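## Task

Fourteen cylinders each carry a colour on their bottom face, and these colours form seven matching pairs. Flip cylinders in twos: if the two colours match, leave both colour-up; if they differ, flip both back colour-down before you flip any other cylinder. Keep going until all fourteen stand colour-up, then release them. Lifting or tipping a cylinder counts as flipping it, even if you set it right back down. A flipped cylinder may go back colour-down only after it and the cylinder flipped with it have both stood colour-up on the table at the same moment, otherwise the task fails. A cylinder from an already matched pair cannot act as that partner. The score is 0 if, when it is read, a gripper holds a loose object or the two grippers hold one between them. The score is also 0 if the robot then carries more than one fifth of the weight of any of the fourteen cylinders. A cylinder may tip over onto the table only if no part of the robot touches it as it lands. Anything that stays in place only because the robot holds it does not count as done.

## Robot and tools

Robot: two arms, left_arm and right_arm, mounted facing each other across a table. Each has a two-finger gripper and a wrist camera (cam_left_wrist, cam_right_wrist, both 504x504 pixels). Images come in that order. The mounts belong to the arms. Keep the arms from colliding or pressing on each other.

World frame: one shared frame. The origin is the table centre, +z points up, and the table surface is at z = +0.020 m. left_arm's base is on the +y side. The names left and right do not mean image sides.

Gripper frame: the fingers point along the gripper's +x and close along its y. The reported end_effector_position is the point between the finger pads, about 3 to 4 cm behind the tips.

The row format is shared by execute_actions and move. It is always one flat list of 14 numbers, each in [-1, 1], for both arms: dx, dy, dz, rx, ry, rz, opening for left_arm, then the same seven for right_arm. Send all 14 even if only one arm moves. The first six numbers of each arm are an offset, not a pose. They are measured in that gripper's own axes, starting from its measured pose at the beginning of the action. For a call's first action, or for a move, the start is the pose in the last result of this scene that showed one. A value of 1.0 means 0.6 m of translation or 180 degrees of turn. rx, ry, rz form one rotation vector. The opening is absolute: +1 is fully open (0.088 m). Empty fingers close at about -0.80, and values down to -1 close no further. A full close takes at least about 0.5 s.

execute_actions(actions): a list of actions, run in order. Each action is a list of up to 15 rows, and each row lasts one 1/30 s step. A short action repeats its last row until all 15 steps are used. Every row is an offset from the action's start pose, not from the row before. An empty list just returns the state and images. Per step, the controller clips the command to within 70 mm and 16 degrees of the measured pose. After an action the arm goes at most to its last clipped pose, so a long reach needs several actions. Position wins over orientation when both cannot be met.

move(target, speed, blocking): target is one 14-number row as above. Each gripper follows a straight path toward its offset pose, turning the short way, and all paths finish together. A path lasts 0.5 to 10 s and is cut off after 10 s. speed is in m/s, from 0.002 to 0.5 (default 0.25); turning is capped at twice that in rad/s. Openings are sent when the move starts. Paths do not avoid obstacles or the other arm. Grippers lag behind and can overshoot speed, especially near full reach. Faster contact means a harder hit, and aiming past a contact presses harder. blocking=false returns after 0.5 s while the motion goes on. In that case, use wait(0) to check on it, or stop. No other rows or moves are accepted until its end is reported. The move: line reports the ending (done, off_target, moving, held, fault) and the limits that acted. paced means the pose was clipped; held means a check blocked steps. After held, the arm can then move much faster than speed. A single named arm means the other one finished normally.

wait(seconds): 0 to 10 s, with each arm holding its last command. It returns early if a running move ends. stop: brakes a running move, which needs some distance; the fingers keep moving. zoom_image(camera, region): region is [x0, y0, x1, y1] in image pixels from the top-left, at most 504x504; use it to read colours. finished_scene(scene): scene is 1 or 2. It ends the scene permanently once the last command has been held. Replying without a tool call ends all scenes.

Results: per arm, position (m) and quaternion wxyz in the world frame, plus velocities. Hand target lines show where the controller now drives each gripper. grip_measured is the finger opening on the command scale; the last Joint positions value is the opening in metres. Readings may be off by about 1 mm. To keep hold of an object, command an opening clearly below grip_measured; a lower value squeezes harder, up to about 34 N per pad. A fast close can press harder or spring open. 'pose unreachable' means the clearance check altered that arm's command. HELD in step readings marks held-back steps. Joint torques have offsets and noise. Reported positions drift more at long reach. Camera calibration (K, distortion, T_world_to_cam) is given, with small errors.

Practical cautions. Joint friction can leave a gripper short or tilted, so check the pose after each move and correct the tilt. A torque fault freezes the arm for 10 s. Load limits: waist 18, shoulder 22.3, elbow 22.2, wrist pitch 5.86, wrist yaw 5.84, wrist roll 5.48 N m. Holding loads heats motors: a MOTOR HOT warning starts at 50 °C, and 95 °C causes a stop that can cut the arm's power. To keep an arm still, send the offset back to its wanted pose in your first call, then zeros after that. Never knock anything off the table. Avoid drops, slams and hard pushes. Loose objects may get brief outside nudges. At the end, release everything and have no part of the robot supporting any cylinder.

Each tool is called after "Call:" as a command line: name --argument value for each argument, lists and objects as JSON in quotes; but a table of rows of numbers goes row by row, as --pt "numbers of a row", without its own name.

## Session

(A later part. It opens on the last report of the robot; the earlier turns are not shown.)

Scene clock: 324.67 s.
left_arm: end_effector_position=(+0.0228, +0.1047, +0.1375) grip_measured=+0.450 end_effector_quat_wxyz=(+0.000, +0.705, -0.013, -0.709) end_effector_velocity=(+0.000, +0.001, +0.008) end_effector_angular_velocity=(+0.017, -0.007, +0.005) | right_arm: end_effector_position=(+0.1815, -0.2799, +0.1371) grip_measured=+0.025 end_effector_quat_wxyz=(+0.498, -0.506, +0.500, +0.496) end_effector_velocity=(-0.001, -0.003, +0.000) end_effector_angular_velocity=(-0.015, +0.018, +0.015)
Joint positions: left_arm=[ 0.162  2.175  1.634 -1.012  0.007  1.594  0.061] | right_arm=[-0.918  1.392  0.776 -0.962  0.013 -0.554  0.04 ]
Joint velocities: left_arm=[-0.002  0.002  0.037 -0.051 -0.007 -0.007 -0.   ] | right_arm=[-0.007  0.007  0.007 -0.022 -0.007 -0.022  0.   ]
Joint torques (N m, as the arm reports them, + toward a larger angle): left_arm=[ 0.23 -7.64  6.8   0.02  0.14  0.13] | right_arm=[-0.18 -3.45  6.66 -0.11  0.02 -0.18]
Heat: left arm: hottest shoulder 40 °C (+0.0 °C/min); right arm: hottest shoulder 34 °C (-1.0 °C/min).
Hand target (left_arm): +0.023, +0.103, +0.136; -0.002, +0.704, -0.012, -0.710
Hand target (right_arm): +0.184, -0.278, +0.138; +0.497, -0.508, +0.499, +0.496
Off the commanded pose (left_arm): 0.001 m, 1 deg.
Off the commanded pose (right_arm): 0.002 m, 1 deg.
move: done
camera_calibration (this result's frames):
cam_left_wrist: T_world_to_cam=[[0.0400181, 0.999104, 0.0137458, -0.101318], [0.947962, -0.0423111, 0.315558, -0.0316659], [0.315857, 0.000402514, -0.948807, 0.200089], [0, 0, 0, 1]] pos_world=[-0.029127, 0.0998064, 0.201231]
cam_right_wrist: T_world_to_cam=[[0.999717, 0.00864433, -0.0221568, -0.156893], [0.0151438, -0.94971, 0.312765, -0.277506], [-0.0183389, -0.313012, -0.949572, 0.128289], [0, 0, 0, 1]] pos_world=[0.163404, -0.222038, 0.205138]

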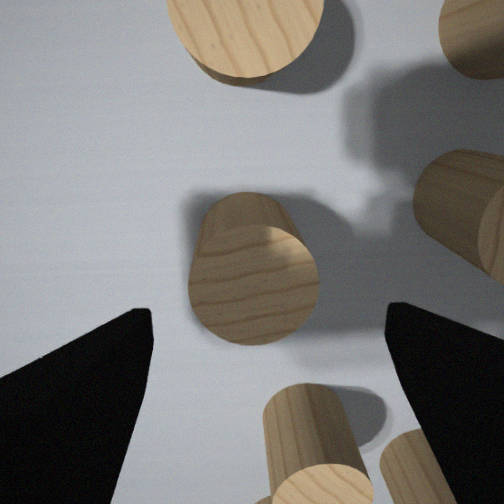

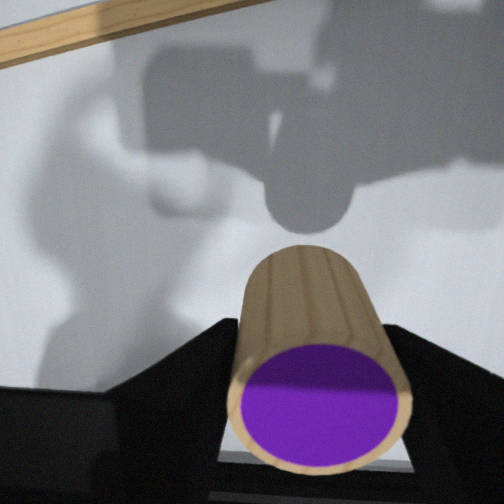

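Call:
move --target '[0.116,0.002,0,0,0,0,0.45,0.106,0,0,0,-0.003,0,-0.35]' --speed 0.08

Call:
move --target '[0,0,0,0,0,0,-0.35,0,0,0,0,0,0,0.5]'

Call:
move --target '[-0.14,0,0,0,0,0,-0.35,-0.12,0,0,0,0,0,0.5]'

Call:
move --target '[-0.142,0.105,0.063,0,0,0.503,-0.35,-0.135,0.327,0.27,0,-0.498,0,0.7]' --speed 0.4

Scene clock: 328.50 s.
left_arm: end_effector_position=(+0.0230, +0.1006, +0.0725) grip_measured=+0.450 end_effector_quat_wxyz=(+0.003, +0.705, -0.016, -0.709) end_effector_velocity=(+0.000, +0.002, +0.000) end_effector_angular_velocity=(+0.008, -0.007, +0.020) | right_arm: end_effector_position=(+0.1831, -0.2785, +0.0792) grip_measured=+0.024 end_effector_quat_wxyz=(+0.505, -0.503, +0.495, +0.497) end_effector_velocity=(+0.002, +0.004, +0.000) end_effector_angular_velocity=(+0.022, -0.005, +0.005)
Joint positions: left_arm=[ 0.162  2.282  1.535 -0.796  0.007  1.594  0.061] | right_arm=[-0.923  1.518  0.619 -0.66   0.01  -0.555  0.04 ]
Joint velocities: left_arm=[-0.002 -0.002 -0.002 -0.007 -0.007 -0.022  0.   ] | right_arm=[-0.002 -0.002 -0.002  0.022 -0.007 -0.007  0.   ]
Joint torques (N m, as the arm reports them, + toward a larger angle): left_arm=[-0.04 -7.94  4.87  0.42  0.06  0.  ] | right_arm=[-0.17 -3.26  2.92  1.35 -0.14 -0.18]
Heat: left arm: hottest shoulder 41 °C (+1.0 °C/min); right arm: hottest shoulder 34 °C (-1.0 °C/min).
Hand target (left_arm): +0.023, +0.102, +0.068; +0.000, +0.705, -0.013, -0.709
Hand target (right_arm): +0.182, -0.281, +0.074; +0.500, -0.504, +0.498, +0.498
Off the commanded pose (left_arm): 0.005 m, 1 deg.
Off the commanded pose (right_arm): 0.006 m, 1 deg.
move: done
camera_calibration (this result's frames):
cam_left_wrist: T_world_to_cam=[[0.0400174, 0.99919, 0.00421688, -0.0956259], [0.947944, -0.0392987, 0.316002, -0.0118077], [0.315912, -0.00864822, -0.948749, 0.139185], [0, 0, 0, 1]] pos_world=[-0.0289506, 0.0962882, 0.136187]
cam_right_wrist: T_world_to_cam=[[0.999884, 0.00552692, -0.0141844, -0.16134], [0.00948588, -0.954961, 0.296579, -0.2573], [-0.0119064, -0.296679, -0.954903, 0.0775426], [0, 0, 0, 1]] pos_world=[0.164685, -0.221814, 0.148067]

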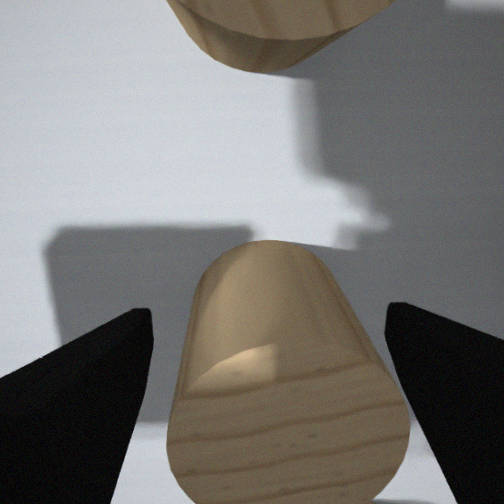

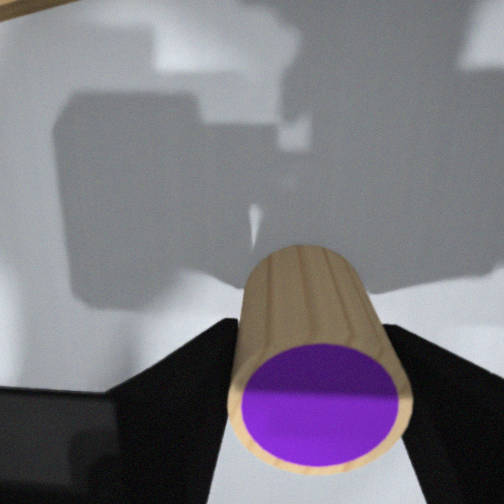

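Scene clock: 329.17 s.
left_arm: end_effector_position=(+0.0230, +0.1004, +0.0723) grip_measured=+0.034 end_effector_quat_wxyz=(+0.004, +0.705, -0.017, -0.709) end_effector_velocity=(-0.002, +0.004, -0.001) end_effector_angular_velocity=(+0.012, -0.007, -0.014) | right_arm: end_effector_position=(+0.1833, -0.2782, +0.0792) grip_measured=+0.498 end_effector_quat_wxyz=(+0.505, -0.503, +0.495, +0.497) end_effector_velocity=(+0.001, +0.001, -0.000) end_effector_angular_velocity=(+0.010, +0.002, +0.000)
Joint positions: left_arm=[ 0.162  2.283  1.535 -0.795  0.007  1.594  0.041] | right_arm=[-0.923  1.518  0.619 -0.658  0.01  -0.555  0.063]
Joint velocities: left_arm=[-0.007 -0.002 -0.007 -0.007 -0.007  0.007 -0.   ] | right_arm=[-0.007 -0.002 -0.002  0.007 -0.007 -0.007  0.   ]
Joint torques (N m, as the arm reports them, + toward a larger angle): left_arm=[ 0.02 -8.7   5.27  0.21  0.04  0.03] | right_arm=[ 0.03 -4.72  4.5  -0.03 -0.02 -0.02]
Heat: left arm: hottest shoulder 41 °C (+1.0 °C/min); right arm: hottest shoulder 34 °C (-1.0 °C/min).
Hand target (left_arm): +0.023, +0.101, +0.072; +0.003, +0.705, -0.016, -0.709
Hand target (right_arm): +0.183, -0.279, +0.079; +0.505, -0.503, +0.495, +0.497
Off the commanded pose (left_arm): 0.000 m, 0 deg.
Off the commanded pose (right_arm): 0.000 m, 0 deg.
move: done
camera_calibration (this result's frames):
cam_left_wrist: T_world_to_cam=[[0.0400174, 0.999193, 0.00345472, -0.0953748], [0.947943, -0.0390576, 0.316036, -0.0117971], [0.315916, -0.00937206, -0.948741, 0.139118], [0, 0, 0, 1]] pos_world=[-0.0289498, 0.0961409, 0.136044]
cam_right_wrist: T_world_to_cam=[[0.9999, 0.00516779, -0.0131728, -0.161744], [0.00882486, -0.955446, 0.295034, -0.256857], [-0.0110613, -0.295121, -0.955396, 0.0779727], [0, 0, 0, 1]] pos_world=[0.164857, -0.221566, 0.148146]

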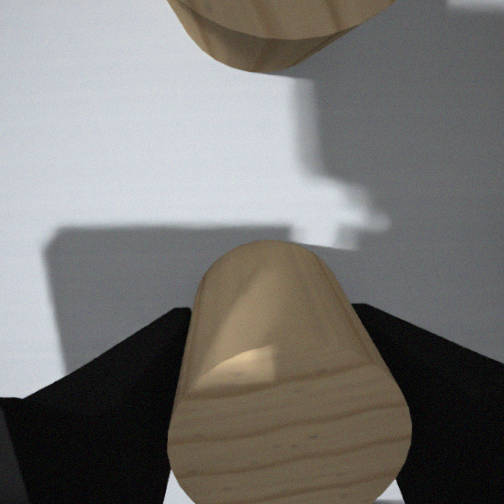

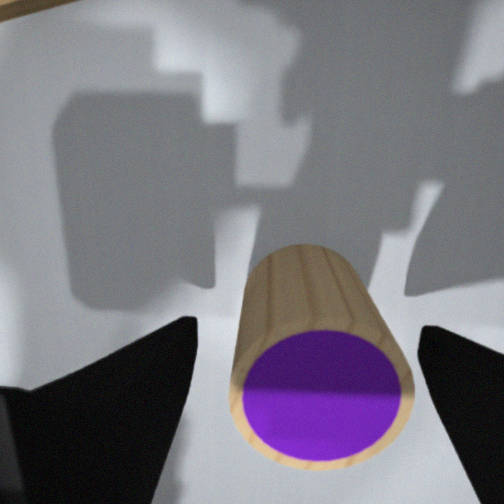

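Scene clock: 330.07 s.
left_arm: end_effector_position=(+0.0230, +0.1051, +0.1499) grip_measured=+0.033 end_effector_quat_wxyz=(-0.002, +0.705, -0.011, -0.709) end_effector_velocity=(+0.002, +0.005, +0.000) end_effector_angular_velocity=(+0.022, -0.022, +0.020) | right_arm: end_effector_position=(+0.1813, -0.2813, +0.1467) grip_measured=+0.500 end_effector_quat_wxyz=(+0.500, -0.504, +0.500, +0.496) end_effector_velocity=(-0.004, -0.001, +0.002) end_effector_angular_velocity=(+0.001, +0.025, +0.019)
Joint positions: left_arm=[ 0.162  2.164  1.668 -1.062  0.007  1.594  0.041] | right_arm=[-0.923  1.368  0.797 -1.003  0.01  -0.555  0.063]
Joint velocities: left_arm=[-0.002 -0.002 -0.002 -0.022 -0.022 -0.022 -0.   ] | right_arm=[-0.002 -0.002  0.007 -0.022 -0.022 -0.022 -0.   ]
Joint torques (N m, as the arm reports them, + toward a larger angle): left_arm=[ 0.04 -9.5   6.91 -0.05  0.05  0.02] | right_arm=[ 0.33 -5.4   6.68 -0.08 -0.04  0.08]
Heat: left arm: hottest shoulder 41 °C (+1.0 °C/min); right arm: hottest shoulder 34 °C (-1.0 °C/min).
Hand target (left_arm): +0.023, +0.102, +0.156; +0.004, +0.705, -0.017, -0.709
Hand target (right_arm): +0.182, -0.278, +0.151; +0.505, -0.502, +0.495, +0.497
Off the commanded pose (left_arm): 0.007 m, 1 deg.
Off the commanded pose (right_arm): 0.005 m, 1 deg.
move: done
camera_calibration (this result's frames):
cam_left_wrist: T_world_to_cam=[[0.0400184, 0.999017, 0.019078, -0.102686], [0.947969, -0.0439949, 0.315308, -0.0354936], [0.315837, 0.00546726, -0.948798, 0.211266], [0, 0, 0, 1]] pos_world=[-0.0289695, 0.0998686, 0.213599]
cam_right_wrist: T_world_to_cam=[[0.999751, 0.00531184, -0.0216808, -0.157486], [0.0117325, -0.951336, 0.307933, -0.281016], [-0.01899, -0.30811, -0.951161, 0.138677], [0, 0, 0, 1]] pos_world=[0.163377, -0.223776, 0.215023]

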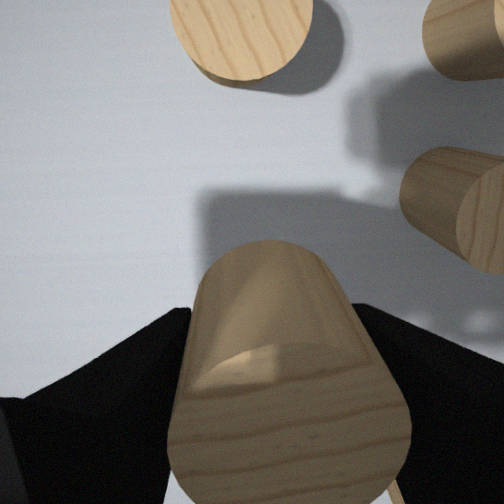

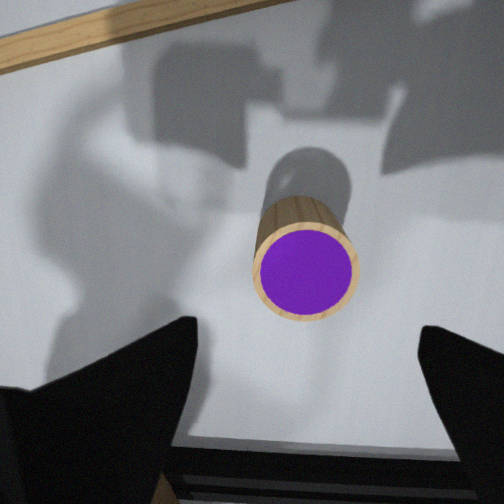

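Scene clock: 332.73 s.
left_arm: end_effector_position=(-0.0156, +0.0453, +0.2377) grip_measured=+0.034 end_effector_quat_wxyz=(+0.499, +0.486, -0.511, -0.504) end_effector_velocity=(-0.005, -0.000, +0.001) end_effector_angular_velocity=(-0.007, +0.008, -0.015) | right_arm: end_effector_position=(-0.0169, -0.1188, +0.2328) grip_measured=+0.700 end_effector_quat_wxyz=(+0.704, +0.009, +0.007, +0.710) end_effector_velocity=(-0.002, -0.001, -0.006) end_effector_angular_velocity=(-0.015, -0.029, +0.010)
Joint positions: left_arm=[ 0.055  2.01   0.72   1.311 -0.072  1.566  0.041] | right_arm=[0.074 1.547 0.248 1.302 0.433 0.021 0.073]
Joint velocities: left_arm=[-0.007  0.002  0.002  0.007  0.007 -0.007 -0.   ] | right_arm=[ 0.002  0.017 -0.007  0.007 -0.007 -0.022 -0.001]
Joint torques (N m, as the arm reports them, + toward a larger angle): left_arm=[-0.31 -6.18  5.06  2.11 -0.19  0.09] | right_arm=[ 0.33 -3.57  2.96  1.9   0.13 -0.19]
Heat: left arm: hottest shoulder 42 °C (+2.0 °C/min); right arm: hottest shoulder 34 °C (-1.0 °C/min).
Hand target (left_arm): -0.016, +0.045, +0.237; +0.500, +0.487, -0.511, -0.502
Hand target (right_arm): -0.016, -0.121, +0.226; +0.704, -0.002, +0.008, +0.710
Off the commanded pose (left_arm): 0.002 m, 1 deg.
Off the commanded pose (right_arm): 0.008 m, 2 deg.
move: done
camera_calibration (this result's frames):
cam_left_wrist: T_world_to_cam=[[0.0157354, 0.0112241, -0.999813, 0.243456], [0.955745, 0.293624, 0.0183381, 0.0261765], [0.293775, -0.955855, -0.00610708, 0.126189], [0, 0, 0, 1]] pos_world=[-0.06592, 0.1102, 0.243701]
cam_right_wrist: T_world_to_cam=[[0.999127, 0.0379233, -0.0174989, 0.0445132], [-0.00540349, -0.298083, -0.954525, 0.2206], [-0.0414149, 0.953786, -0.297618, 0.264247], [0, 0, 0, 1]] pos_world=[-0.0323385, -0.187966, 0.289992]

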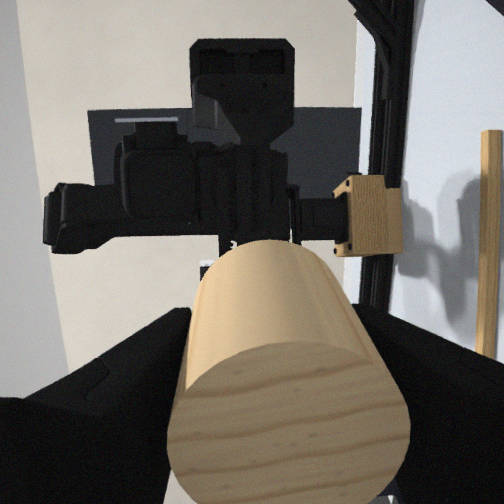

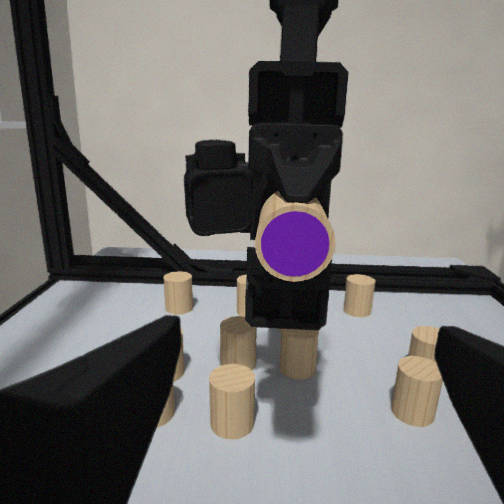

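Call:
move --target '[0,0,0,0,0,0,-0.35,0.202,-0.005,0.005,-0.004,0.004,0,0.7]' --speed 0.12

Call:
move --target '[0,0,0,0,0,0,-0.35,0,0,0,0,0,0,-0.35]'

Call:
move --target '[0,0,0,0,0,0,0.6,0,0,0,0,0,0,-0.35]'

Call:
move --target '[-0.08,0,0,0,0,0,0.6,-0.15,0,0,-0.004,0,0,-0.35]'

Call:
move --target '[-0.063,-0.162,-0.212,0,0,-0.498,0.45,-0.32,-0.195,-0.168,0,0.503,0,-0.35]' --speed 0.4

Scene clock: 338.27 s.
left_arm: end_effector_position=(-0.0156, +0.0453, +0.2376) grip_measured=+0.034 end_effector_quat_wxyz=(+0.499, +0.486, -0.511, -0.504) end_effector_velocity=(+0.000, +0.001, +0.002) end_effector_angular_velocity=(-0.007, +0.008, +0.005) | right_arm: end_effector_position=(-0.0151, -0.0008, +0.2385) grip_measured=+0.700 end_effector_quat_wxyz=(+0.704, +0.004, +0.008, +0.710) end_effector_velocity=(-0.000, +0.002, -0.003) end_effector_angular_velocity=(-0.016, -0.012, +0.005)
Joint positions: left_arm=[ 0.055  2.011  0.72   1.312 -0.072  1.566  0.041] | right_arm=[-0.092  1.862  0.696  1.161  0.268  0.018  0.073]
Joint velocities: left_arm=[-0.002 -0.002 -0.002  0.007 -0.007 -0.007 -0.   ] | right_arm=[-0.002  0.002  0.007 -0.022 -0.007 -0.007 -0.   ]
Joint torques (N m, as the arm reports them, + toward a larger angle): left_arm=[ 0.   -6.92  4.81  1.71  0.01 -0.03] | right_arm=[-0.18 -6.51  6.22  1.64 -0.09 -0.17]
Heat: left arm: hottest shoulder 42 °C (+2.0 °C/min); right arm: hottest shoulder 34 °C (-1.0 °C/min).
Hand target (left_arm): -0.016, +0.045, +0.238; +0.499, +0.486, -0.511, -0.504
Hand target (right_arm): -0.015, +0.002, +0.236; +0.704, -0.000, +0.007, +0.710
Off the commanded pose (left_arm): 0.000 m, 0 deg.
Off the commanded pose (right_arm): 0.004 m, 1 deg.
move: done
camera_calibration (this result's frames):
cam_left_wrist: T_world_to_cam=[[0.0157354, 0.0112241, -0.999813, 0.243365], [0.955745, 0.293624, 0.0183381, 0.0261812], [0.293775, -0.955855, -0.00610708, 0.126181], [0, 0, 0, 1]] pos_world=[-0.0659208, 0.110192, 0.24361]
cam_right_wrist: T_world_to_cam=[[0.999227, 0.0374467, -0.011933, 0.0370873], [0.0000384595, -0.304554, -0.952495, 0.260865], [-0.039302, 0.951759, -0.30432, 0.155181], [0, 0, 0, 1]] pos_world=[-0.0309698, -0.0696359, 0.29614]

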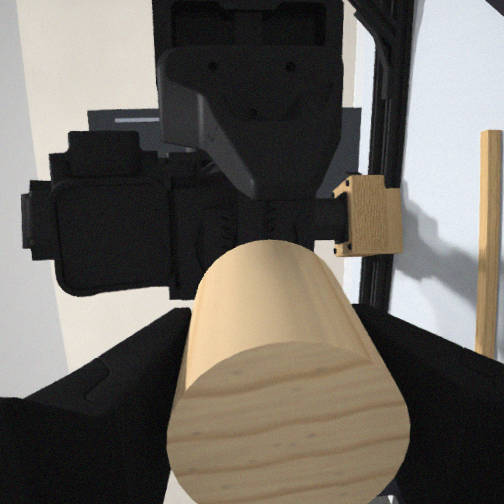

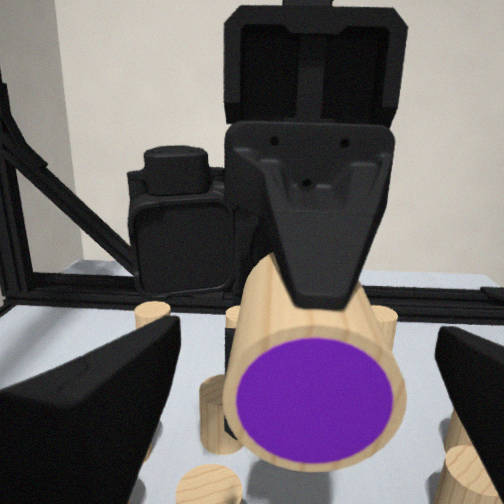

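Scene clock: 338.77 s.
left_arm: end_effector_position=(-0.0153, +0.0453, +0.2376) grip_measured=+0.034 end_effector_quat_wxyz=(+0.500, +0.486, -0.510, -0.503) end_effector_velocity=(-0.000, +0.001, -0.001) end_effector_angular_velocity=(+0.008, +0.036, +0.004) | right_arm: end_effector_position=(-0.0155, -0.0009, +0.2385) grip_measured=+0.028 end_effector_quat_wxyz=(+0.703, +0.004, +0.008, +0.711) end_effector_velocity=(+0.000, -0.000, +0.002) end_effector_angular_velocity=(+0.007, -0.005, +0.005)
Joint positions: left_arm=[ 0.056  2.011  0.72   1.312 -0.073  1.566  0.041] | right_arm=[-0.092  1.862  0.696  1.161  0.266  0.018  0.04 ]
Joint velocities: left_arm=[-0.002 -0.002 -0.002 -0.007 -0.007 -0.037 -0.   ] | right_arm=[-0.002 -0.002 -0.002  0.007 -0.007 -0.007 -0.   ]
Joint torques (N m, as the arm reports them, + toward a larger angle): left_arm=[-0.1  -6.71  4.78  1.75  0.04 -0.04] | right_arm=[-0.01 -7.85  4.94  1.85  0.06  0.  ]
Heat: left arm: hottest shoulder 42 °C (+2.0 °C/min); right arm: hottest shoulder 34 °C (-1.0 °C/min).
Hand target (left_arm): -0.016, +0.045, +0.238; +0.499, +0.486, -0.511, -0.504
Hand target (right_arm): -0.015, -0.001, +0.239; +0.704, +0.004, +0.008, +0.710
Off the commanded pose (left_arm): 0.000 m, 0 deg.
Off the commanded pose (right_arm): 0.000 m, 0 deg.
move: done
camera_calibration (this result's frames):
cam_left_wrist: T_world_to_cam=[[0.0156947, 0.0112504, -0.999814, 0.243358], [0.955297, 0.295081, 0.0183163, 0.0257817], [0.295232, -0.955406, -0.0061163, 0.126063], [0, 0, 0, 1]] pos_world=[-0.0656666, 0.110096, 0.243611]
cam_right_wrist: T_world_to_cam=[[0.999154, 0.0393525, -0.0119398, 0.0374931], [0.00061297, -0.304556, -0.952494, 0.260863], [-0.0411193, 0.951681, -0.304322, 0.155171], [0, 0, 0, 1]] pos_world=[-0.0312408, -0.0697015, 0.29614]

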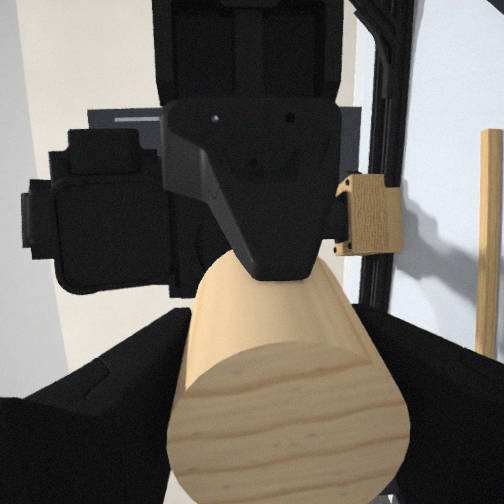

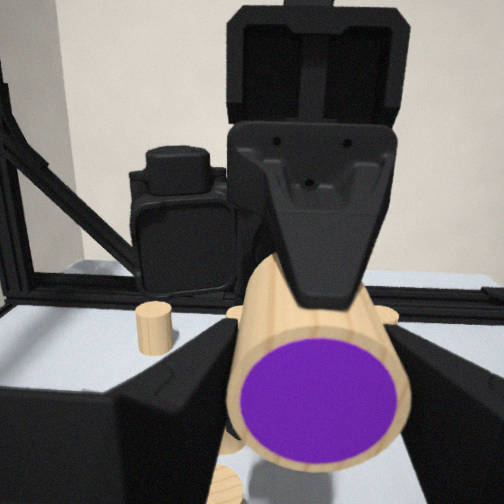

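Scene clock: 339.43 s.
left_arm: end_effector_position=(-0.0153, +0.0453, +0.2377) grip_measured=+0.598 end_effector_quat_wxyz=(+0.500, +0.486, -0.510, -0.503) end_effector_velocity=(-0.000, +0.000, -0.004) end_effector_angular_velocity=(+0.012, +0.006, +0.005) | right_arm: end_effector_position=(-0.0155, -0.0009, +0.2385) grip_measured=+0.028 end_effector_quat_wxyz=(+0.703, +0.004, +0.008, +0.711) end_effector_velocity=(+0.002, +0.000, +0.002) end_effector_angular_velocity=(+0.007, +0.009, -0.000)
Joint positions: left_arm=[ 0.056  2.011  0.72   1.312 -0.073  1.566  0.068] | right_arm=[-0.092  1.862  0.696  1.161  0.266  0.018  0.04 ]
Joint velocities: left_arm=[-0.002  0.002 -0.002 -0.007 -0.007 -0.007  0.   ] | right_arm=[-0.007 -0.002 -0.002  0.007 -0.007  0.007  0.   ]
Joint torques (N m, as the arm reports them, + toward a larger angle): left_arm=[-0.02 -6.84  4.75  1.71 -0.01 -0.03] | right_arm=[ 0.05 -7.93  4.94  1.83  0.01  0.  ]
Heat: left arm: hottest shoulder 42 °C (+2.0 °C/min); right arm: hottest shoulder 34 °C (-1.0 °C/min).
Hand target (left_arm): -0.015, +0.045, +0.238; +0.500, +0.486, -0.510, -0.503
Hand target (right_arm): -0.016, -0.001, +0.239; +0.703, +0.004, +0.008, +0.711
Off the commanded pose (left_arm): 0.000 m, 0 deg.
Off the commanded pose (right_arm): 0.000 m, 0 deg.
move: done
camera_calibration (this result's frames):
cam_left_wrist: T_world_to_cam=[[0.0156562, 0.010871, -0.999818, 0.243458], [0.955297, 0.295088, 0.0181675, 0.0258146], [0.295232, -0.955408, -0.00576507, 0.125982], [0, 0, 0, 1]] pos_world=[-0.0656662, 0.1101, 0.243672]
cam_right_wrist: T_world_to_cam=[[0.999154, 0.0393525, -0.0119398, 0.0374931], [0.00061297, -0.304556, -0.952494, 0.260863], [-0.0411193, 0.951681, -0.304322, 0.155171], [0, 0, 0, 1]] pos_world=[-0.0312408, -0.0697015, 0.29614]

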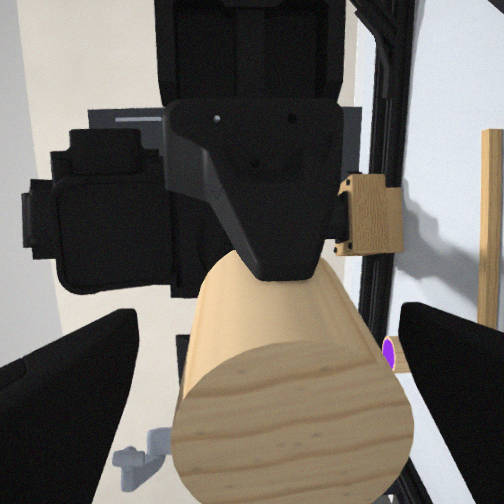

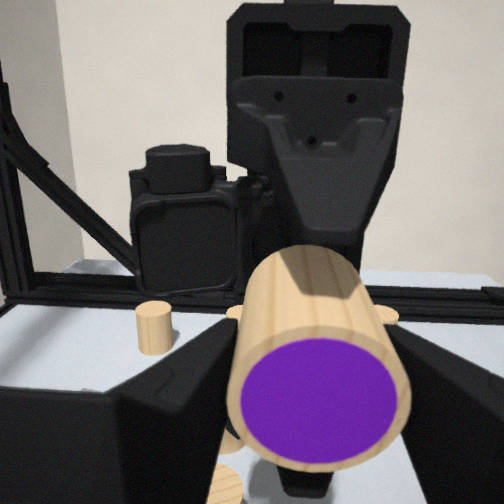

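Scene clock: 340.37 s.
left_arm: end_effector_position=(-0.0142, +0.0916, +0.2329) grip_measured=+0.600 end_effector_quat_wxyz=(+0.496, +0.488, -0.509, -0.507) end_effector_velocity=(+0.002, +0.001, +0.001) end_effector_angular_velocity=(+0.002, -0.007, +0.020) | right_arm: end_effector_position=(-0.0150, -0.0878, +0.2391) grip_measured=+0.027 end_effector_quat_wxyz=(+0.703, +0.003, +0.006, +0.711) end_effector_velocity=(+0.002, -0.004, -0.003) end_effector_angular_velocity=(-0.011, -0.012, -0.005)
Joint positions: left_arm=[ 0.045  1.918  0.522  1.407 -0.081  1.566  0.068] | right_arm=[0.008 1.602 0.363 1.235 0.365 0.013 0.04 ]
Joint velocities: left_arm=[-0.002 -0.007 -0.002 -0.007 -0.022  0.007  0.   ] | right_arm=[ 0.002 -0.012 -0.017 -0.007  0.007 -0.007 -0.   ]
Joint torques (N m, as the arm reports them, + toward a larger angle): left_arm=[-0.29 -7.03  3.94  2.01 -0.22 -0.05] | right_arm=[ 0.45 -6.31  3.48  1.78  0.11 -0.18]
Heat: left arm: hottest shoulder 42 °C (+2.0 °C/min); right arm: hottest shoulder 34 °C (-1.0 °C/min).
Hand target (left_arm): -0.014, +0.093, +0.237; +0.500, +0.486, -0.510, -0.503
Hand target (right_arm): -0.014, -0.091, +0.239; +0.703, +0.000, +0.003, +0.711
Off the commanded pose (left_arm): 0.004 m, 1 deg.
Off the commanded pose (right_arm): 0.003 m, 0 deg.
move: done
camera_calibration (this result's frames):
cam_left_wrist: T_world_to_cam=[[0.0166987, 0.0210601, -0.999639, 0.23719], [0.956396, 0.291235, 0.022112, 0.0107251], [0.291595, -0.95642, -0.0152786, 0.172126], [0, 0, 0, 1]] pos_world=[-0.0644093, 0.156506, 0.239497]
cam_right_wrist: T_world_to_cam=[[0.999172, 0.0401415, -0.00667611, 0.0391846], [0.00584895, -0.304026, -0.952646, 0.235062], [-0.0402703, 0.951818, -0.304009, 0.238045], [0, 0, 0, 1]] pos_world=[-0.0309409, -0.156683, 0.29656]

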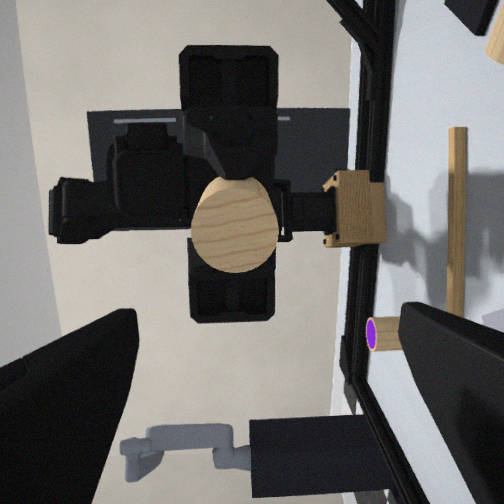

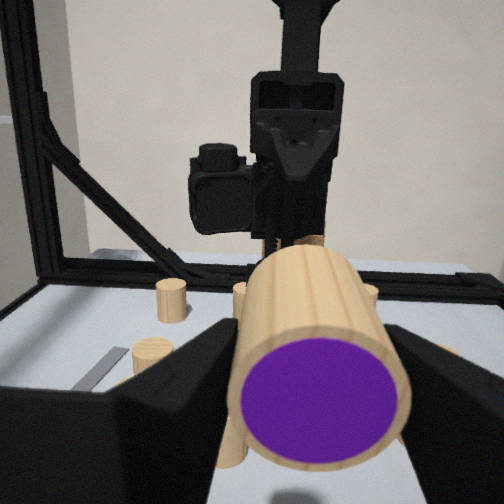

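Scene clock: 342.87 s.
left_arm: end_effector_position=(+0.1116, +0.1251, +0.1354) grip_measured=+0.450 end_effector_quat_wxyz=(+0.001, +0.703, -0.017, -0.711) end_effector_velocity=(-0.002, -0.001, +0.005) end_effector_angular_velocity=(+0.013, -0.005, -0.014) | right_arm: end_effector_position=(+0.1024, -0.2807, +0.1368) grip_measured=+0.026 end_effector_quat_wxyz=(+0.496, -0.503, +0.504, +0.497) end_effector_velocity=(-0.003, -0.005, -0.002) end_effector_angular_velocity=(-0.027, +0.027, -0.000)
Joint positions: left_arm=[ 0.387  2.136  1.563 -0.976  0.018  1.824  0.061] | right_arm=[-0.541  1.271  0.686 -0.999 -0.    -0.172  0.04 ]
Joint velocities: left_arm=[-0.007  0.007  0.032 -0.037 -0.007  0.007 -0.   ] | right_arm=[-0.007  0.007 -0.002 -0.022 -0.022 -0.007 -0.   ]
Joint torques (N m, as the arm reports them, + toward a larger angle): left_arm=[ 0.12 -7.27  6.71  0.   -0.14  0.1 ] | right_arm=[-0.24 -2.95  6.77 -0.06  0.1  -0.19]
Heat: left arm: hottest shoulder 42 °C (+2.0 °C/min); right arm: hottest shoulder 34 °C (-1.0 °C/min).
Hand target (left_arm): +0.114, +0.124, +0.134; -0.002, +0.705, -0.015, -0.709
Hand target (right_arm): +0.104, -0.278, +0.138; +0.496, -0.504, +0.502, +0.497
Off the commanded pose (left_arm): 0.002 m, 1 deg.
Off the commanded pose (right_arm): 0.002 m, 1 deg.
move: done
camera_calibration (this result's frames):
cam_left_wrist: T_world_to_cam=[[0.0444169, 0.998988, 0.00703318, -0.124838], [0.949448, -0.0444022, 0.310767, -0.113535], [0.310765, -0.0071257, -0.95046, 0.171759], [0, 0, 0, 1]] pos_world=[0.0599641, 0.120894, 0.199411]
cam_right_wrist: T_world_to_cam=[[0.999488, 0.0043194, -0.0317171, -0.0776682], [0.0140442, -0.949566, 0.313251, -0.27698], [-0.0287644, -0.313536, -0.949141, 0.127175], [0, 0, 0, 1]] pos_world=[0.0851765, -0.222802, 0.205008]

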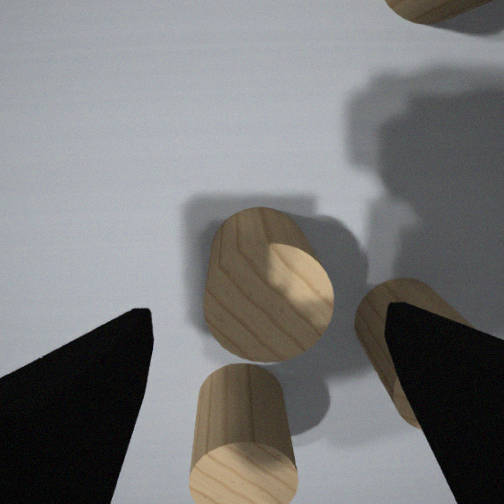

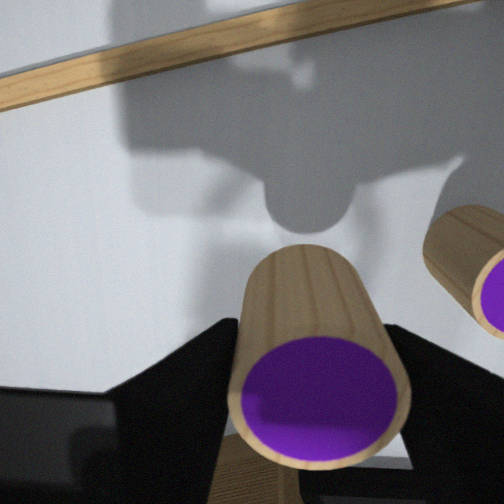

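Call:
move --target '[0,-0.008,-0.012,0,0,-0.004,0.35,0.06,0,0,0,-0.003,0,-0.35]' --speed 0.12

Call:
move --target '[0.112,0,0,0,0,0,0.35,0.05,0,0,0,0,0,-0.35]' --speed 0.08

Call:
move --target '[0,0,0,0,0,0,0.35,0,0,0,0,0,0,0.4]'

Scene clock: 346.97 s.
left_arm: end_effector_position=(+0.1179, +0.1281, +0.1350) grip_measured=+0.350 end_effector_quat_wxyz=(-0.002, +0.702, -0.013, -0.712) end_effector_velocity=(-0.000, +0.001, +0.001) end_effector_angular_velocity=(+0.004, -0.006, +0.005) | right_arm: end_effector_position=(+0.1031, -0.2774, +0.1050) grip_measured=+0.025 end_effector_quat_wxyz=(+0.504, -0.498, +0.496, +0.503) end_effector_velocity=(-0.002, -0.006, -0.003) end_effector_angular_velocity=(-0.020, +0.011, +0.005)
Joint positions: left_arm=[ 0.404  2.139  1.565 -0.985  0.017  1.84   0.056] | right_arm=[-0.541  1.325  0.584 -0.817  0.    -0.173  0.04 ]
Joint velocities: left_arm=[-0.002 -0.002  0.002 -0.007 -0.007 -0.007 -0.   ] | right_arm=[-0.002  0.002 -0.012 -0.007 -0.007 -0.007 -0.   ]
Joint torques (N m, as the arm reports them, + toward a larger angle): left_arm=[ 0.16 -8.47  5.4   0.   -0.01  0.13] | right_arm=[ 0.01 -2.9   3.67  0.37 -0.1  -0.02]
Heat: left arm: hottest shoulder 42 °C (+2.0 °C/min); right arm: hottest shoulder 33 °C (-2.0 °C/min).
Hand target (left_arm): +0.119, +0.130, +0.135; -0.004, +0.703, -0.012, -0.711
Hand target (right_arm): +0.102, -0.281, +0.101; +0.498, -0.500, +0.502, +0.500
Off the commanded pose (left_arm): 0.002 m, 0 deg.
Off the commanded pose (right_arm): 0.006 m, 1 deg.
move: done
camera_calibration (this result's frames):
cam_left_wrist: T_world_to_cam=[[0.0436606, 0.998922, 0.0157388, -0.129127], [0.949938, -0.0463878, 0.308974, -0.118837], [0.309372, 0.00146091, -0.95094, 0.168553], [0, 0, 0, 1]] pos_world=[0.0663803, 0.123229, 0.199034]
cam_right_wrist: T_world_to_cam=[[0.999629, 0.00545656, -0.0266968, -0.0797006], [0.0129348, -0.957346, 0.288654, -0.263288], [-0.023983, -0.288892, -0.957061, 0.105216], [0, 0, 0, 1]] pos_world=[0.0856, -0.221227, 0.17457]

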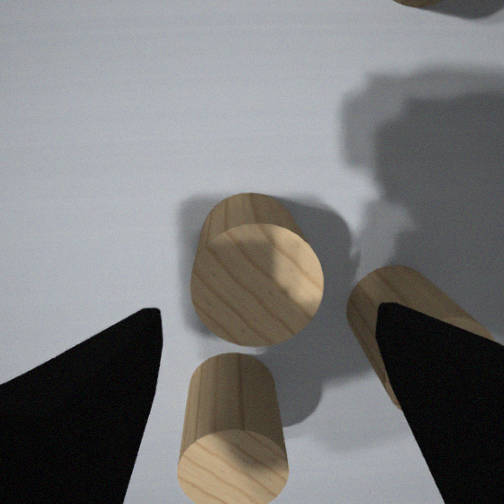

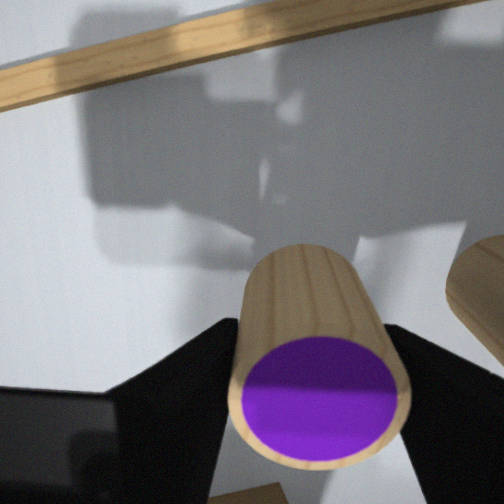

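Scene clock: 348.17 s.
left_arm: end_effector_position=(+0.1185, +0.1250, +0.0732) grip_measured=+0.350 end_effector_quat_wxyz=(+0.002, +0.703, -0.018, -0.711) end_effector_velocity=(+0.000, +0.000, -0.003) end_effector_angular_velocity=(+0.004, -0.007, -0.010) | right_arm: end_effector_position=(+0.1038, -0.2737, +0.0798) grip_measured=+0.025 end_effector_quat_wxyz=(+0.507, -0.495, +0.493, +0.505) end_effector_velocity=(-0.001, -0.002, -0.000) end_effector_angular_velocity=(-0.006, +0.008, +0.005)
Joint positions: left_arm=[ 0.404  2.241  1.465 -0.771  0.017  1.84   0.056] | right_arm=[-0.541  1.402  0.522 -0.666  0.    -0.173  0.04 ]
Joint velocities: left_arm=[-0.002  0.007 -0.002  0.007 -0.007  0.007 -0.   ] | right_arm=[-0.002 -0.002 -0.002 -0.007 -0.007 -0.007 -0.   ]
Joint torques (N m, as the arm reports them, + toward a larger angle): left_arm=[-0.21 -7.58  4.55  0.43  0.04 -0.06] | right_arm=[ 0.09 -2.68  3.14  1.02 -0.02 -0.02]
Heat: left arm: hottest shoulder 42 °C (+2.0 °C/min); right arm: hottest shoulder 33 °C (-2.0 °C/min).
Hand target (left_arm): +0.117, +0.128, +0.068; -0.002, +0.702, -0.013, -0.712
Hand target (right_arm): +0.103, -0.277, +0.075; +0.504, -0.498, +0.496, +0.502
Off the commanded pose (left_arm): 0.006 m, 1 deg.
Off the commanded pose (right_arm): 0.006 m, 1 deg.
move: done
camera_calibration (this result's frames):
cam_left_wrist: T_world_to_cam=[[0.0440122, 0.999023, 0.00404482, -0.124349], [0.948994, -0.0430728, 0.312337, -0.101003], [0.312206, -0.00990814, -0.949963, 0.110604], [0, 0, 0, 1]] pos_world=[0.066793, 0.120973, 0.13712]
cam_right_wrist: T_world_to_cam=[[0.999686, 0.00578294, -0.0243933, -0.0811299], [0.012304, -0.960956, 0.276428, -0.252484], [-0.0218424, -0.276641, -0.960725, 0.0856043], [0, 0, 0, 1]] pos_world=[0.0860808, -0.218475, 0.150057]

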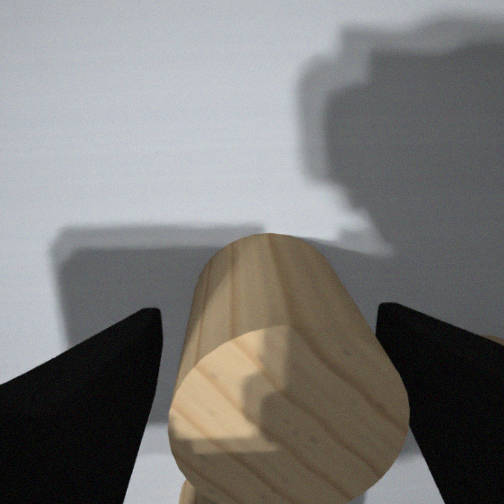

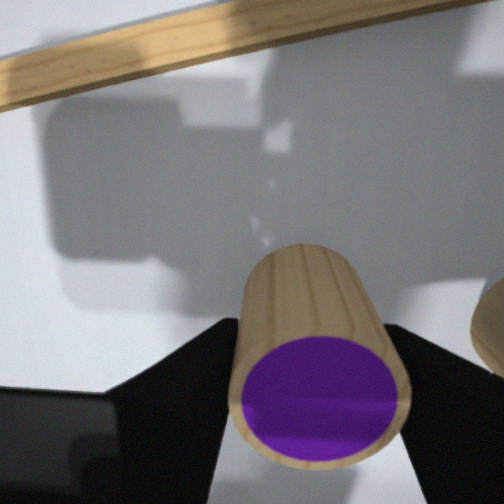

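Scene clock: 348.80 s.
left_arm: end_effector_position=(+0.1185, +0.1250, +0.0732) grip_measured=+0.350 end_effector_quat_wxyz=(+0.002, +0.703, -0.018, -0.711) end_effector_velocity=(-0.001, +0.003, -0.002) end_effector_angular_velocity=(+0.014, -0.004, +0.005) | right_arm: end_effector_position=(+0.1039, -0.2732, +0.0798) grip_measured=+0.398 end_effector_quat_wxyz=(+0.508, -0.494, +0.492, +0.506) end_effector_velocity=(-0.002, -0.005, -0.000) end_effector_angular_velocity=(-0.020, +0.010, +0.025)
Joint positions: left_arm=[ 0.404  2.241  1.465 -0.771  0.017  1.84   0.056] | right_arm=[-0.541  1.402  0.522 -0.664  0.    -0.173  0.059]
Joint velocities: left_arm=[-0.002  0.002 -0.002 -0.007 -0.007 -0.007 -0.   ] | right_arm=[ 0.002 -0.002 -0.002 -0.022 -0.007 -0.022  0.001]
Joint torques (N m, as the arm reports them, + toward a larger angle): left_arm=[-0.1  -8.54  5.22  0.2   0.08  0.01] | right_arm=[ 0.06 -3.91  4.65  0.01 -0.02 -0.03]
Heat: left arm: hottest shoulder 42 °C (+2.0 °C/min); right arm: hottest shoulder 33 °C (-2.0 °C/min).
Hand target (left_arm): +0.118, +0.125, +0.073; +0.002, +0.703, -0.018, -0.711
Hand target (right_arm): +0.104, -0.274, +0.080; +0.507, -0.495, +0.492, +0.505
Off the commanded pose (left_arm): 0.000 m, 0 deg.
Off the commanded pose (right_arm): 0.000 m, 0 deg.
move: done
camera_calibration (this result's frames):
cam_left_wrist: T_world_to_cam=[[0.0440122, 0.999023, 0.00404482, -0.124349], [0.948994, -0.0430728, 0.312337, -0.101003], [0.312206, -0.00990814, -0.949963, 0.110604], [0, 0, 0, 1]] pos_world=[0.066793, 0.120973, 0.13712]
cam_right_wrist: T_world_to_cam=[[0.999695, 0.00583748, -0.0239864, -0.0812369], [0.0121955, -0.961577, 0.274265, -0.252002], [-0.0214637, -0.274474, -0.961355, 0.0863581], [0, 0, 0, 1]] pos_world=[0.086139, -0.218142, 0.150188]

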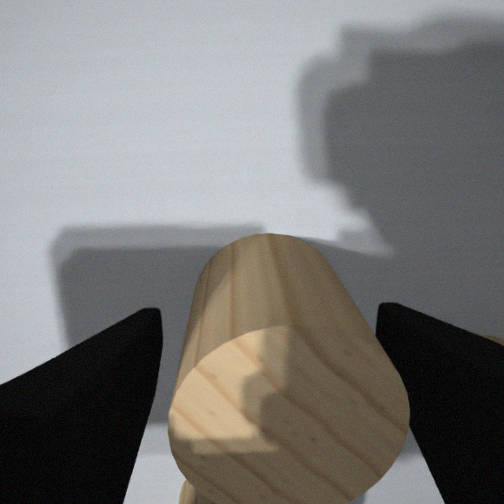

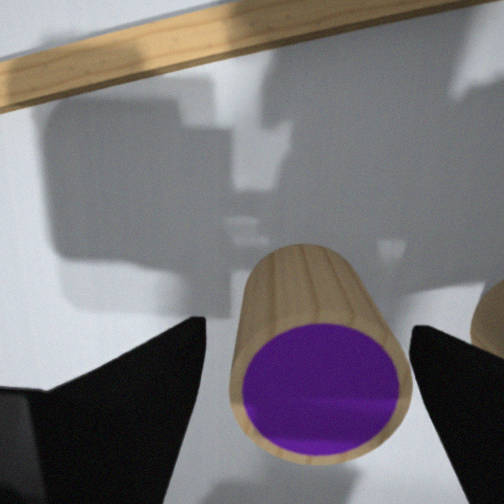

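Call:
move --target '[0,0,0,0,0,0,-0.35,-0.12,0,0,0,0.004,0,0.4]'

Call:
move --target '[-0.14,0,0,-0.006,0.004,0,-0.35,0,0,0,0,0,0,0.5]'

Call:
move --target '[-0.135,0.147,0.225,0,0,0.502,-0.35,-0.135,0.198,0.265,0,-0.498,0,0.7]' --speed 0.4

Scene clock: 352.70 s.
left_arm: end_effector_position=(+0.1185, +0.1249, +0.0731) grip_measured=+0.034 end_effector_quat_wxyz=(+0.002, +0.703, -0.018, -0.711) end_effector_velocity=(+0.004, -0.000, +0.000) end_effector_angular_velocity=(-0.001, -0.022, +0.025) | right_arm: end_effector_position=(+0.1031, -0.2779, +0.1476) grip_measured=+0.400 end_effector_quat_wxyz=(+0.500, -0.500, +0.500, +0.500) end_effector_velocity=(-0.002, -0.005, +0.003) end_effector_angular_velocity=(-0.020, +0.011, +0.020)
Joint positions: left_arm=[ 0.404  2.241  1.465 -0.77   0.018  1.84   0.041] | right_arm=[-0.541  1.255  0.72  -1.036  0.    -0.173  0.059]
Joint velocities: left_arm=[ 0.002 -0.002 -0.002  0.007 -0.022 -0.022 -0.   ] | right_arm=[-0.002 -0.007  0.007 -0.037 -0.007 -0.022 -0.   ]
Joint torques (N m, as the arm reports them, + toward a larger angle): left_arm=[-0.04 -8.59  5.18  0.17  0.07 -0.01] | right_arm=[ 0.19 -4.26  6.81 -0.05  0.06  0.02]
Heat: left arm: hottest shoulder 43 °C (+3.0 °C/min); right arm: hottest shoulder 33 °C (-2.0 °C/min).
Hand target (left_arm): +0.119, +0.125, +0.073; +0.002, +0.703, -0.018, -0.711
Hand target (right_arm): +0.104, -0.275, +0.152; +0.505, -0.498, +0.495, +0.502
Off the commanded pose (left_arm): 0.000 m, 0 deg.
Off the commanded pose (right_arm): 0.005 m, 1 deg.
move: done
camera_calibration (this result's frames):
cam_left_wrist: T_world_to_cam=[[0.0440226, 0.999024, 0.00357002, -0.124191], [0.94908, -0.0429371, 0.312095, -0.100947], [0.311943, -0.010351, -0.950044, 0.110569], [0, 0, 0, 1]] pos_world=[0.0667826, 0.12088, 0.136994]
cam_right_wrist: T_world_to_cam=[[0.99957, 0.00473035, -0.0289282, -0.0783447], [0.0132092, -0.953698, 0.300475, -0.276792], [-0.0261675, -0.300728, -0.953351, 0.142219], [0, 0, 0, 1]] pos_world=[0.0856887, -0.220837, 0.216487]

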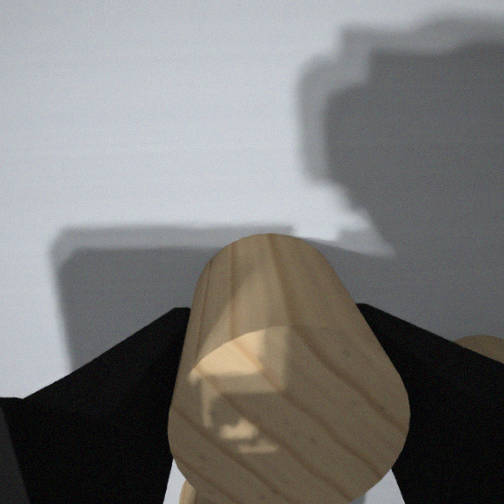

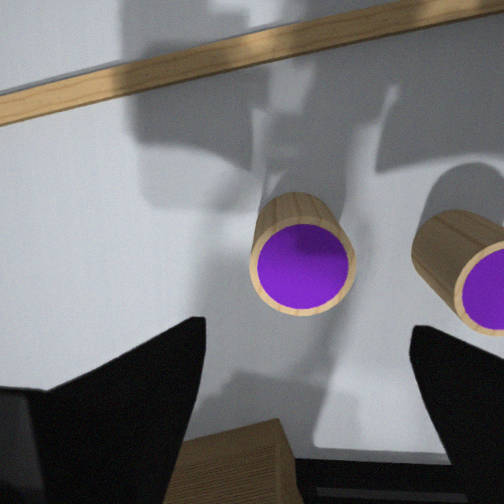

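Scene clock: 353.60 s.
left_arm: end_effector_position=(+0.1183, +0.1295, +0.1506) grip_measured=+0.034 end_effector_quat_wxyz=(+0.003, +0.704, -0.007, -0.710) end_effector_velocity=(-0.001, +0.006, -0.002) end_effector_angular_velocity=(+0.028, -0.000, +0.005) | right_arm: end_effector_position=(+0.1031, -0.2779, +0.1476) grip_measured=+0.500 end_effector_quat_wxyz=(+0.500, -0.500, +0.500, +0.500) end_effector_velocity=(+0.001, -0.002, -0.000) end_effector_angular_velocity=(-0.008, -0.006, -0.010)
Joint positions: left_arm=[ 0.404  2.116  1.594 -1.037  0.011  1.822  0.041] | right_arm=[-0.541  1.255  0.72  -1.036  0.    -0.173  0.063]
Joint velocities: left_arm=[-0.002  0.002 -0.002 -0.022 -0.007 -0.007 -0.   ] | right_arm=[-0.002 -0.002 -0.002 -0.007  0.007  0.007 -0.   ]
Joint torques (N m, as the arm reports them, + toward a larger angle): left_arm=[-0.17 -9.2   6.92 -0.05 -0.15 -0.09] | right_arm=[ 0.05 -3.61  5.46  0.13 -0.02 -0.03]
Heat: left arm: hottest shoulder 43 °C (+3.0 °C/min); right arm: hottest shoulder 33 °C (-2.0 °C/min).
Hand target (left_arm): +0.119, +0.127, +0.157; +0.009, +0.708, -0.011, -0.706
Hand target (right_arm): +0.103, -0.278, +0.148; +0.500, -0.500, +0.500, +0.500
Off the commanded pose (left_arm): 0.007 m, 1 deg.
Off the commanded pose (right_arm): 0.000 m, 0 deg.
move: done
camera_calibration (this result's frames):
cam_left_wrist: T_world_to_cam=[[0.0263546, 0.999493, 0.017879, -0.129155], [0.948986, -0.0306366, 0.313826, -0.126589], [0.314215, 0.00869614, -0.949312, 0.181476], [0, 0, 0, 1]] pos_world=[0.0665126, 0.123633, 0.214314]
cam_right_wrist: T_world_to_cam=[[0.99957, 0.00473035, -0.0289282, -0.0783447], [0.0132092, -0.953698, 0.300475, -0.276792], [-0.0261675, -0.300728, -0.953351, 0.142219], [0, 0, 0, 1]] pos_world=[0.0856887, -0.220837, 0.216487]

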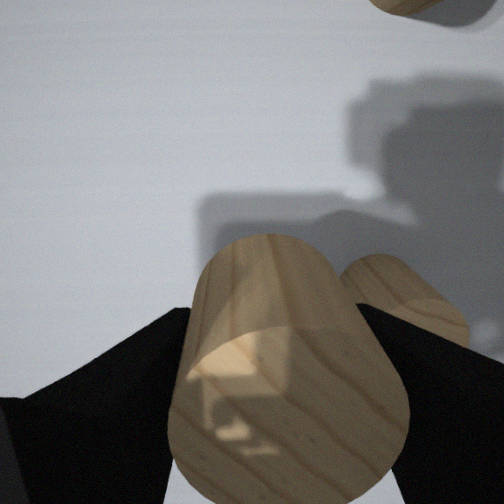

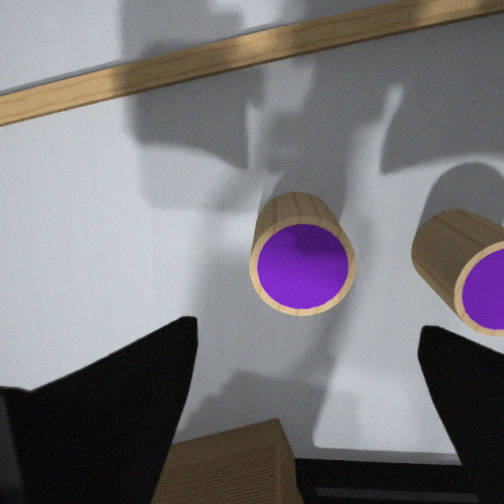

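Scene clock: 356.23 s.
left_arm: end_effector_position=(-0.0165, +0.0465, +0.2322) grip_measured=+0.033 end_effector_quat_wxyz=(+0.501, +0.491, -0.504, -0.504) end_effector_velocity=(-0.002, +0.002, -0.004) end_effector_angular_velocity=(+0.008, +0.021, -0.000) | right_arm: end_effector_position=(-0.0170, -0.1182, +0.2358) grip_measured=+0.700 end_effector_quat_wxyz=(+0.704, +0.013, +0.006, +0.710) end_effector_velocity=(+0.002, +0.000, -0.002) end_effector_angular_velocity=(+0.002, -0.021, -0.010)
Joint positions: left_arm=[ 0.046  2.02   0.715  1.315 -0.095  1.562  0.041] | right_arm=[0.074 1.539 0.253 1.297 0.434 0.023 0.073]
Joint velocities: left_arm=[-0.007  0.007 -0.007  0.007 -0.007 -0.022 -0.   ] | right_arm=[-0.002  0.017 -0.002  0.022  0.007 -0.022 -0.   ]
Joint torques (N m, as the arm reports them, + toward a larger angle): left_arm=[-0.13 -6.14  5.84  2.11 -0.2   0.07] | right_arm=[ 0.29 -3.64  2.88  1.93  0.16 -0.23]
Heat: left arm: hottest shoulder 43 °C (+3.0 °C/min); right arm: hottest shoulder 33 °C (-2.0 °C/min).
Hand target (left_arm): -0.017, +0.044, +0.234; +0.504, +0.490, -0.506, -0.500
Hand target (right_arm): -0.017, -0.120, +0.229; +0.704, +0.002, +0.007, +0.710
Off the commanded pose (left_arm): 0.004 m, 1 deg.
Off the commanded pose (right_arm): 0.007 m, 2 deg.
move: done
camera_calibration (this result's frames):
cam_left_wrist: T_world_to_cam=[[0.0125147, 0.0225376, -0.999668, 0.237376], [0.951698, 0.306457, 0.0188233, 0.0260503], [0.30678, -0.951618, -0.0176137, 0.130207], [0, 0, 0, 1]] pos_world=[-0.0677076, 0.110574, 0.2391]
cam_right_wrist: T_world_to_cam=[[0.999061, 0.0373061, -0.0220292, 0.0457017], [-0.0102061, -0.291502, -0.956516, 0.224831], [-0.0421054, 0.955842, -0.290848, 0.263213], [0, 0, 0, 1]] pos_world=[-0.0322815, -0.187757, 0.292616]

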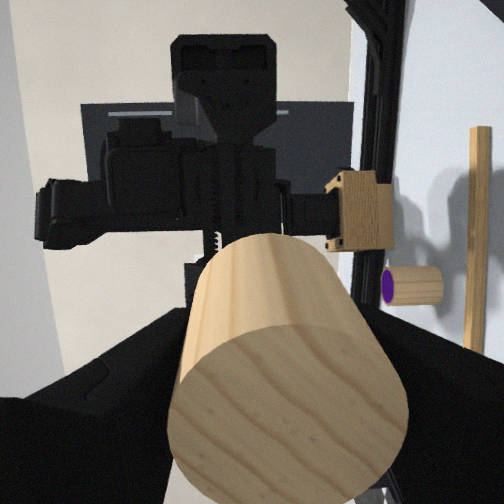

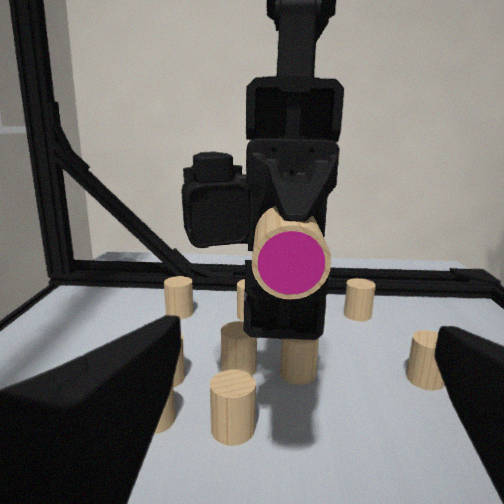

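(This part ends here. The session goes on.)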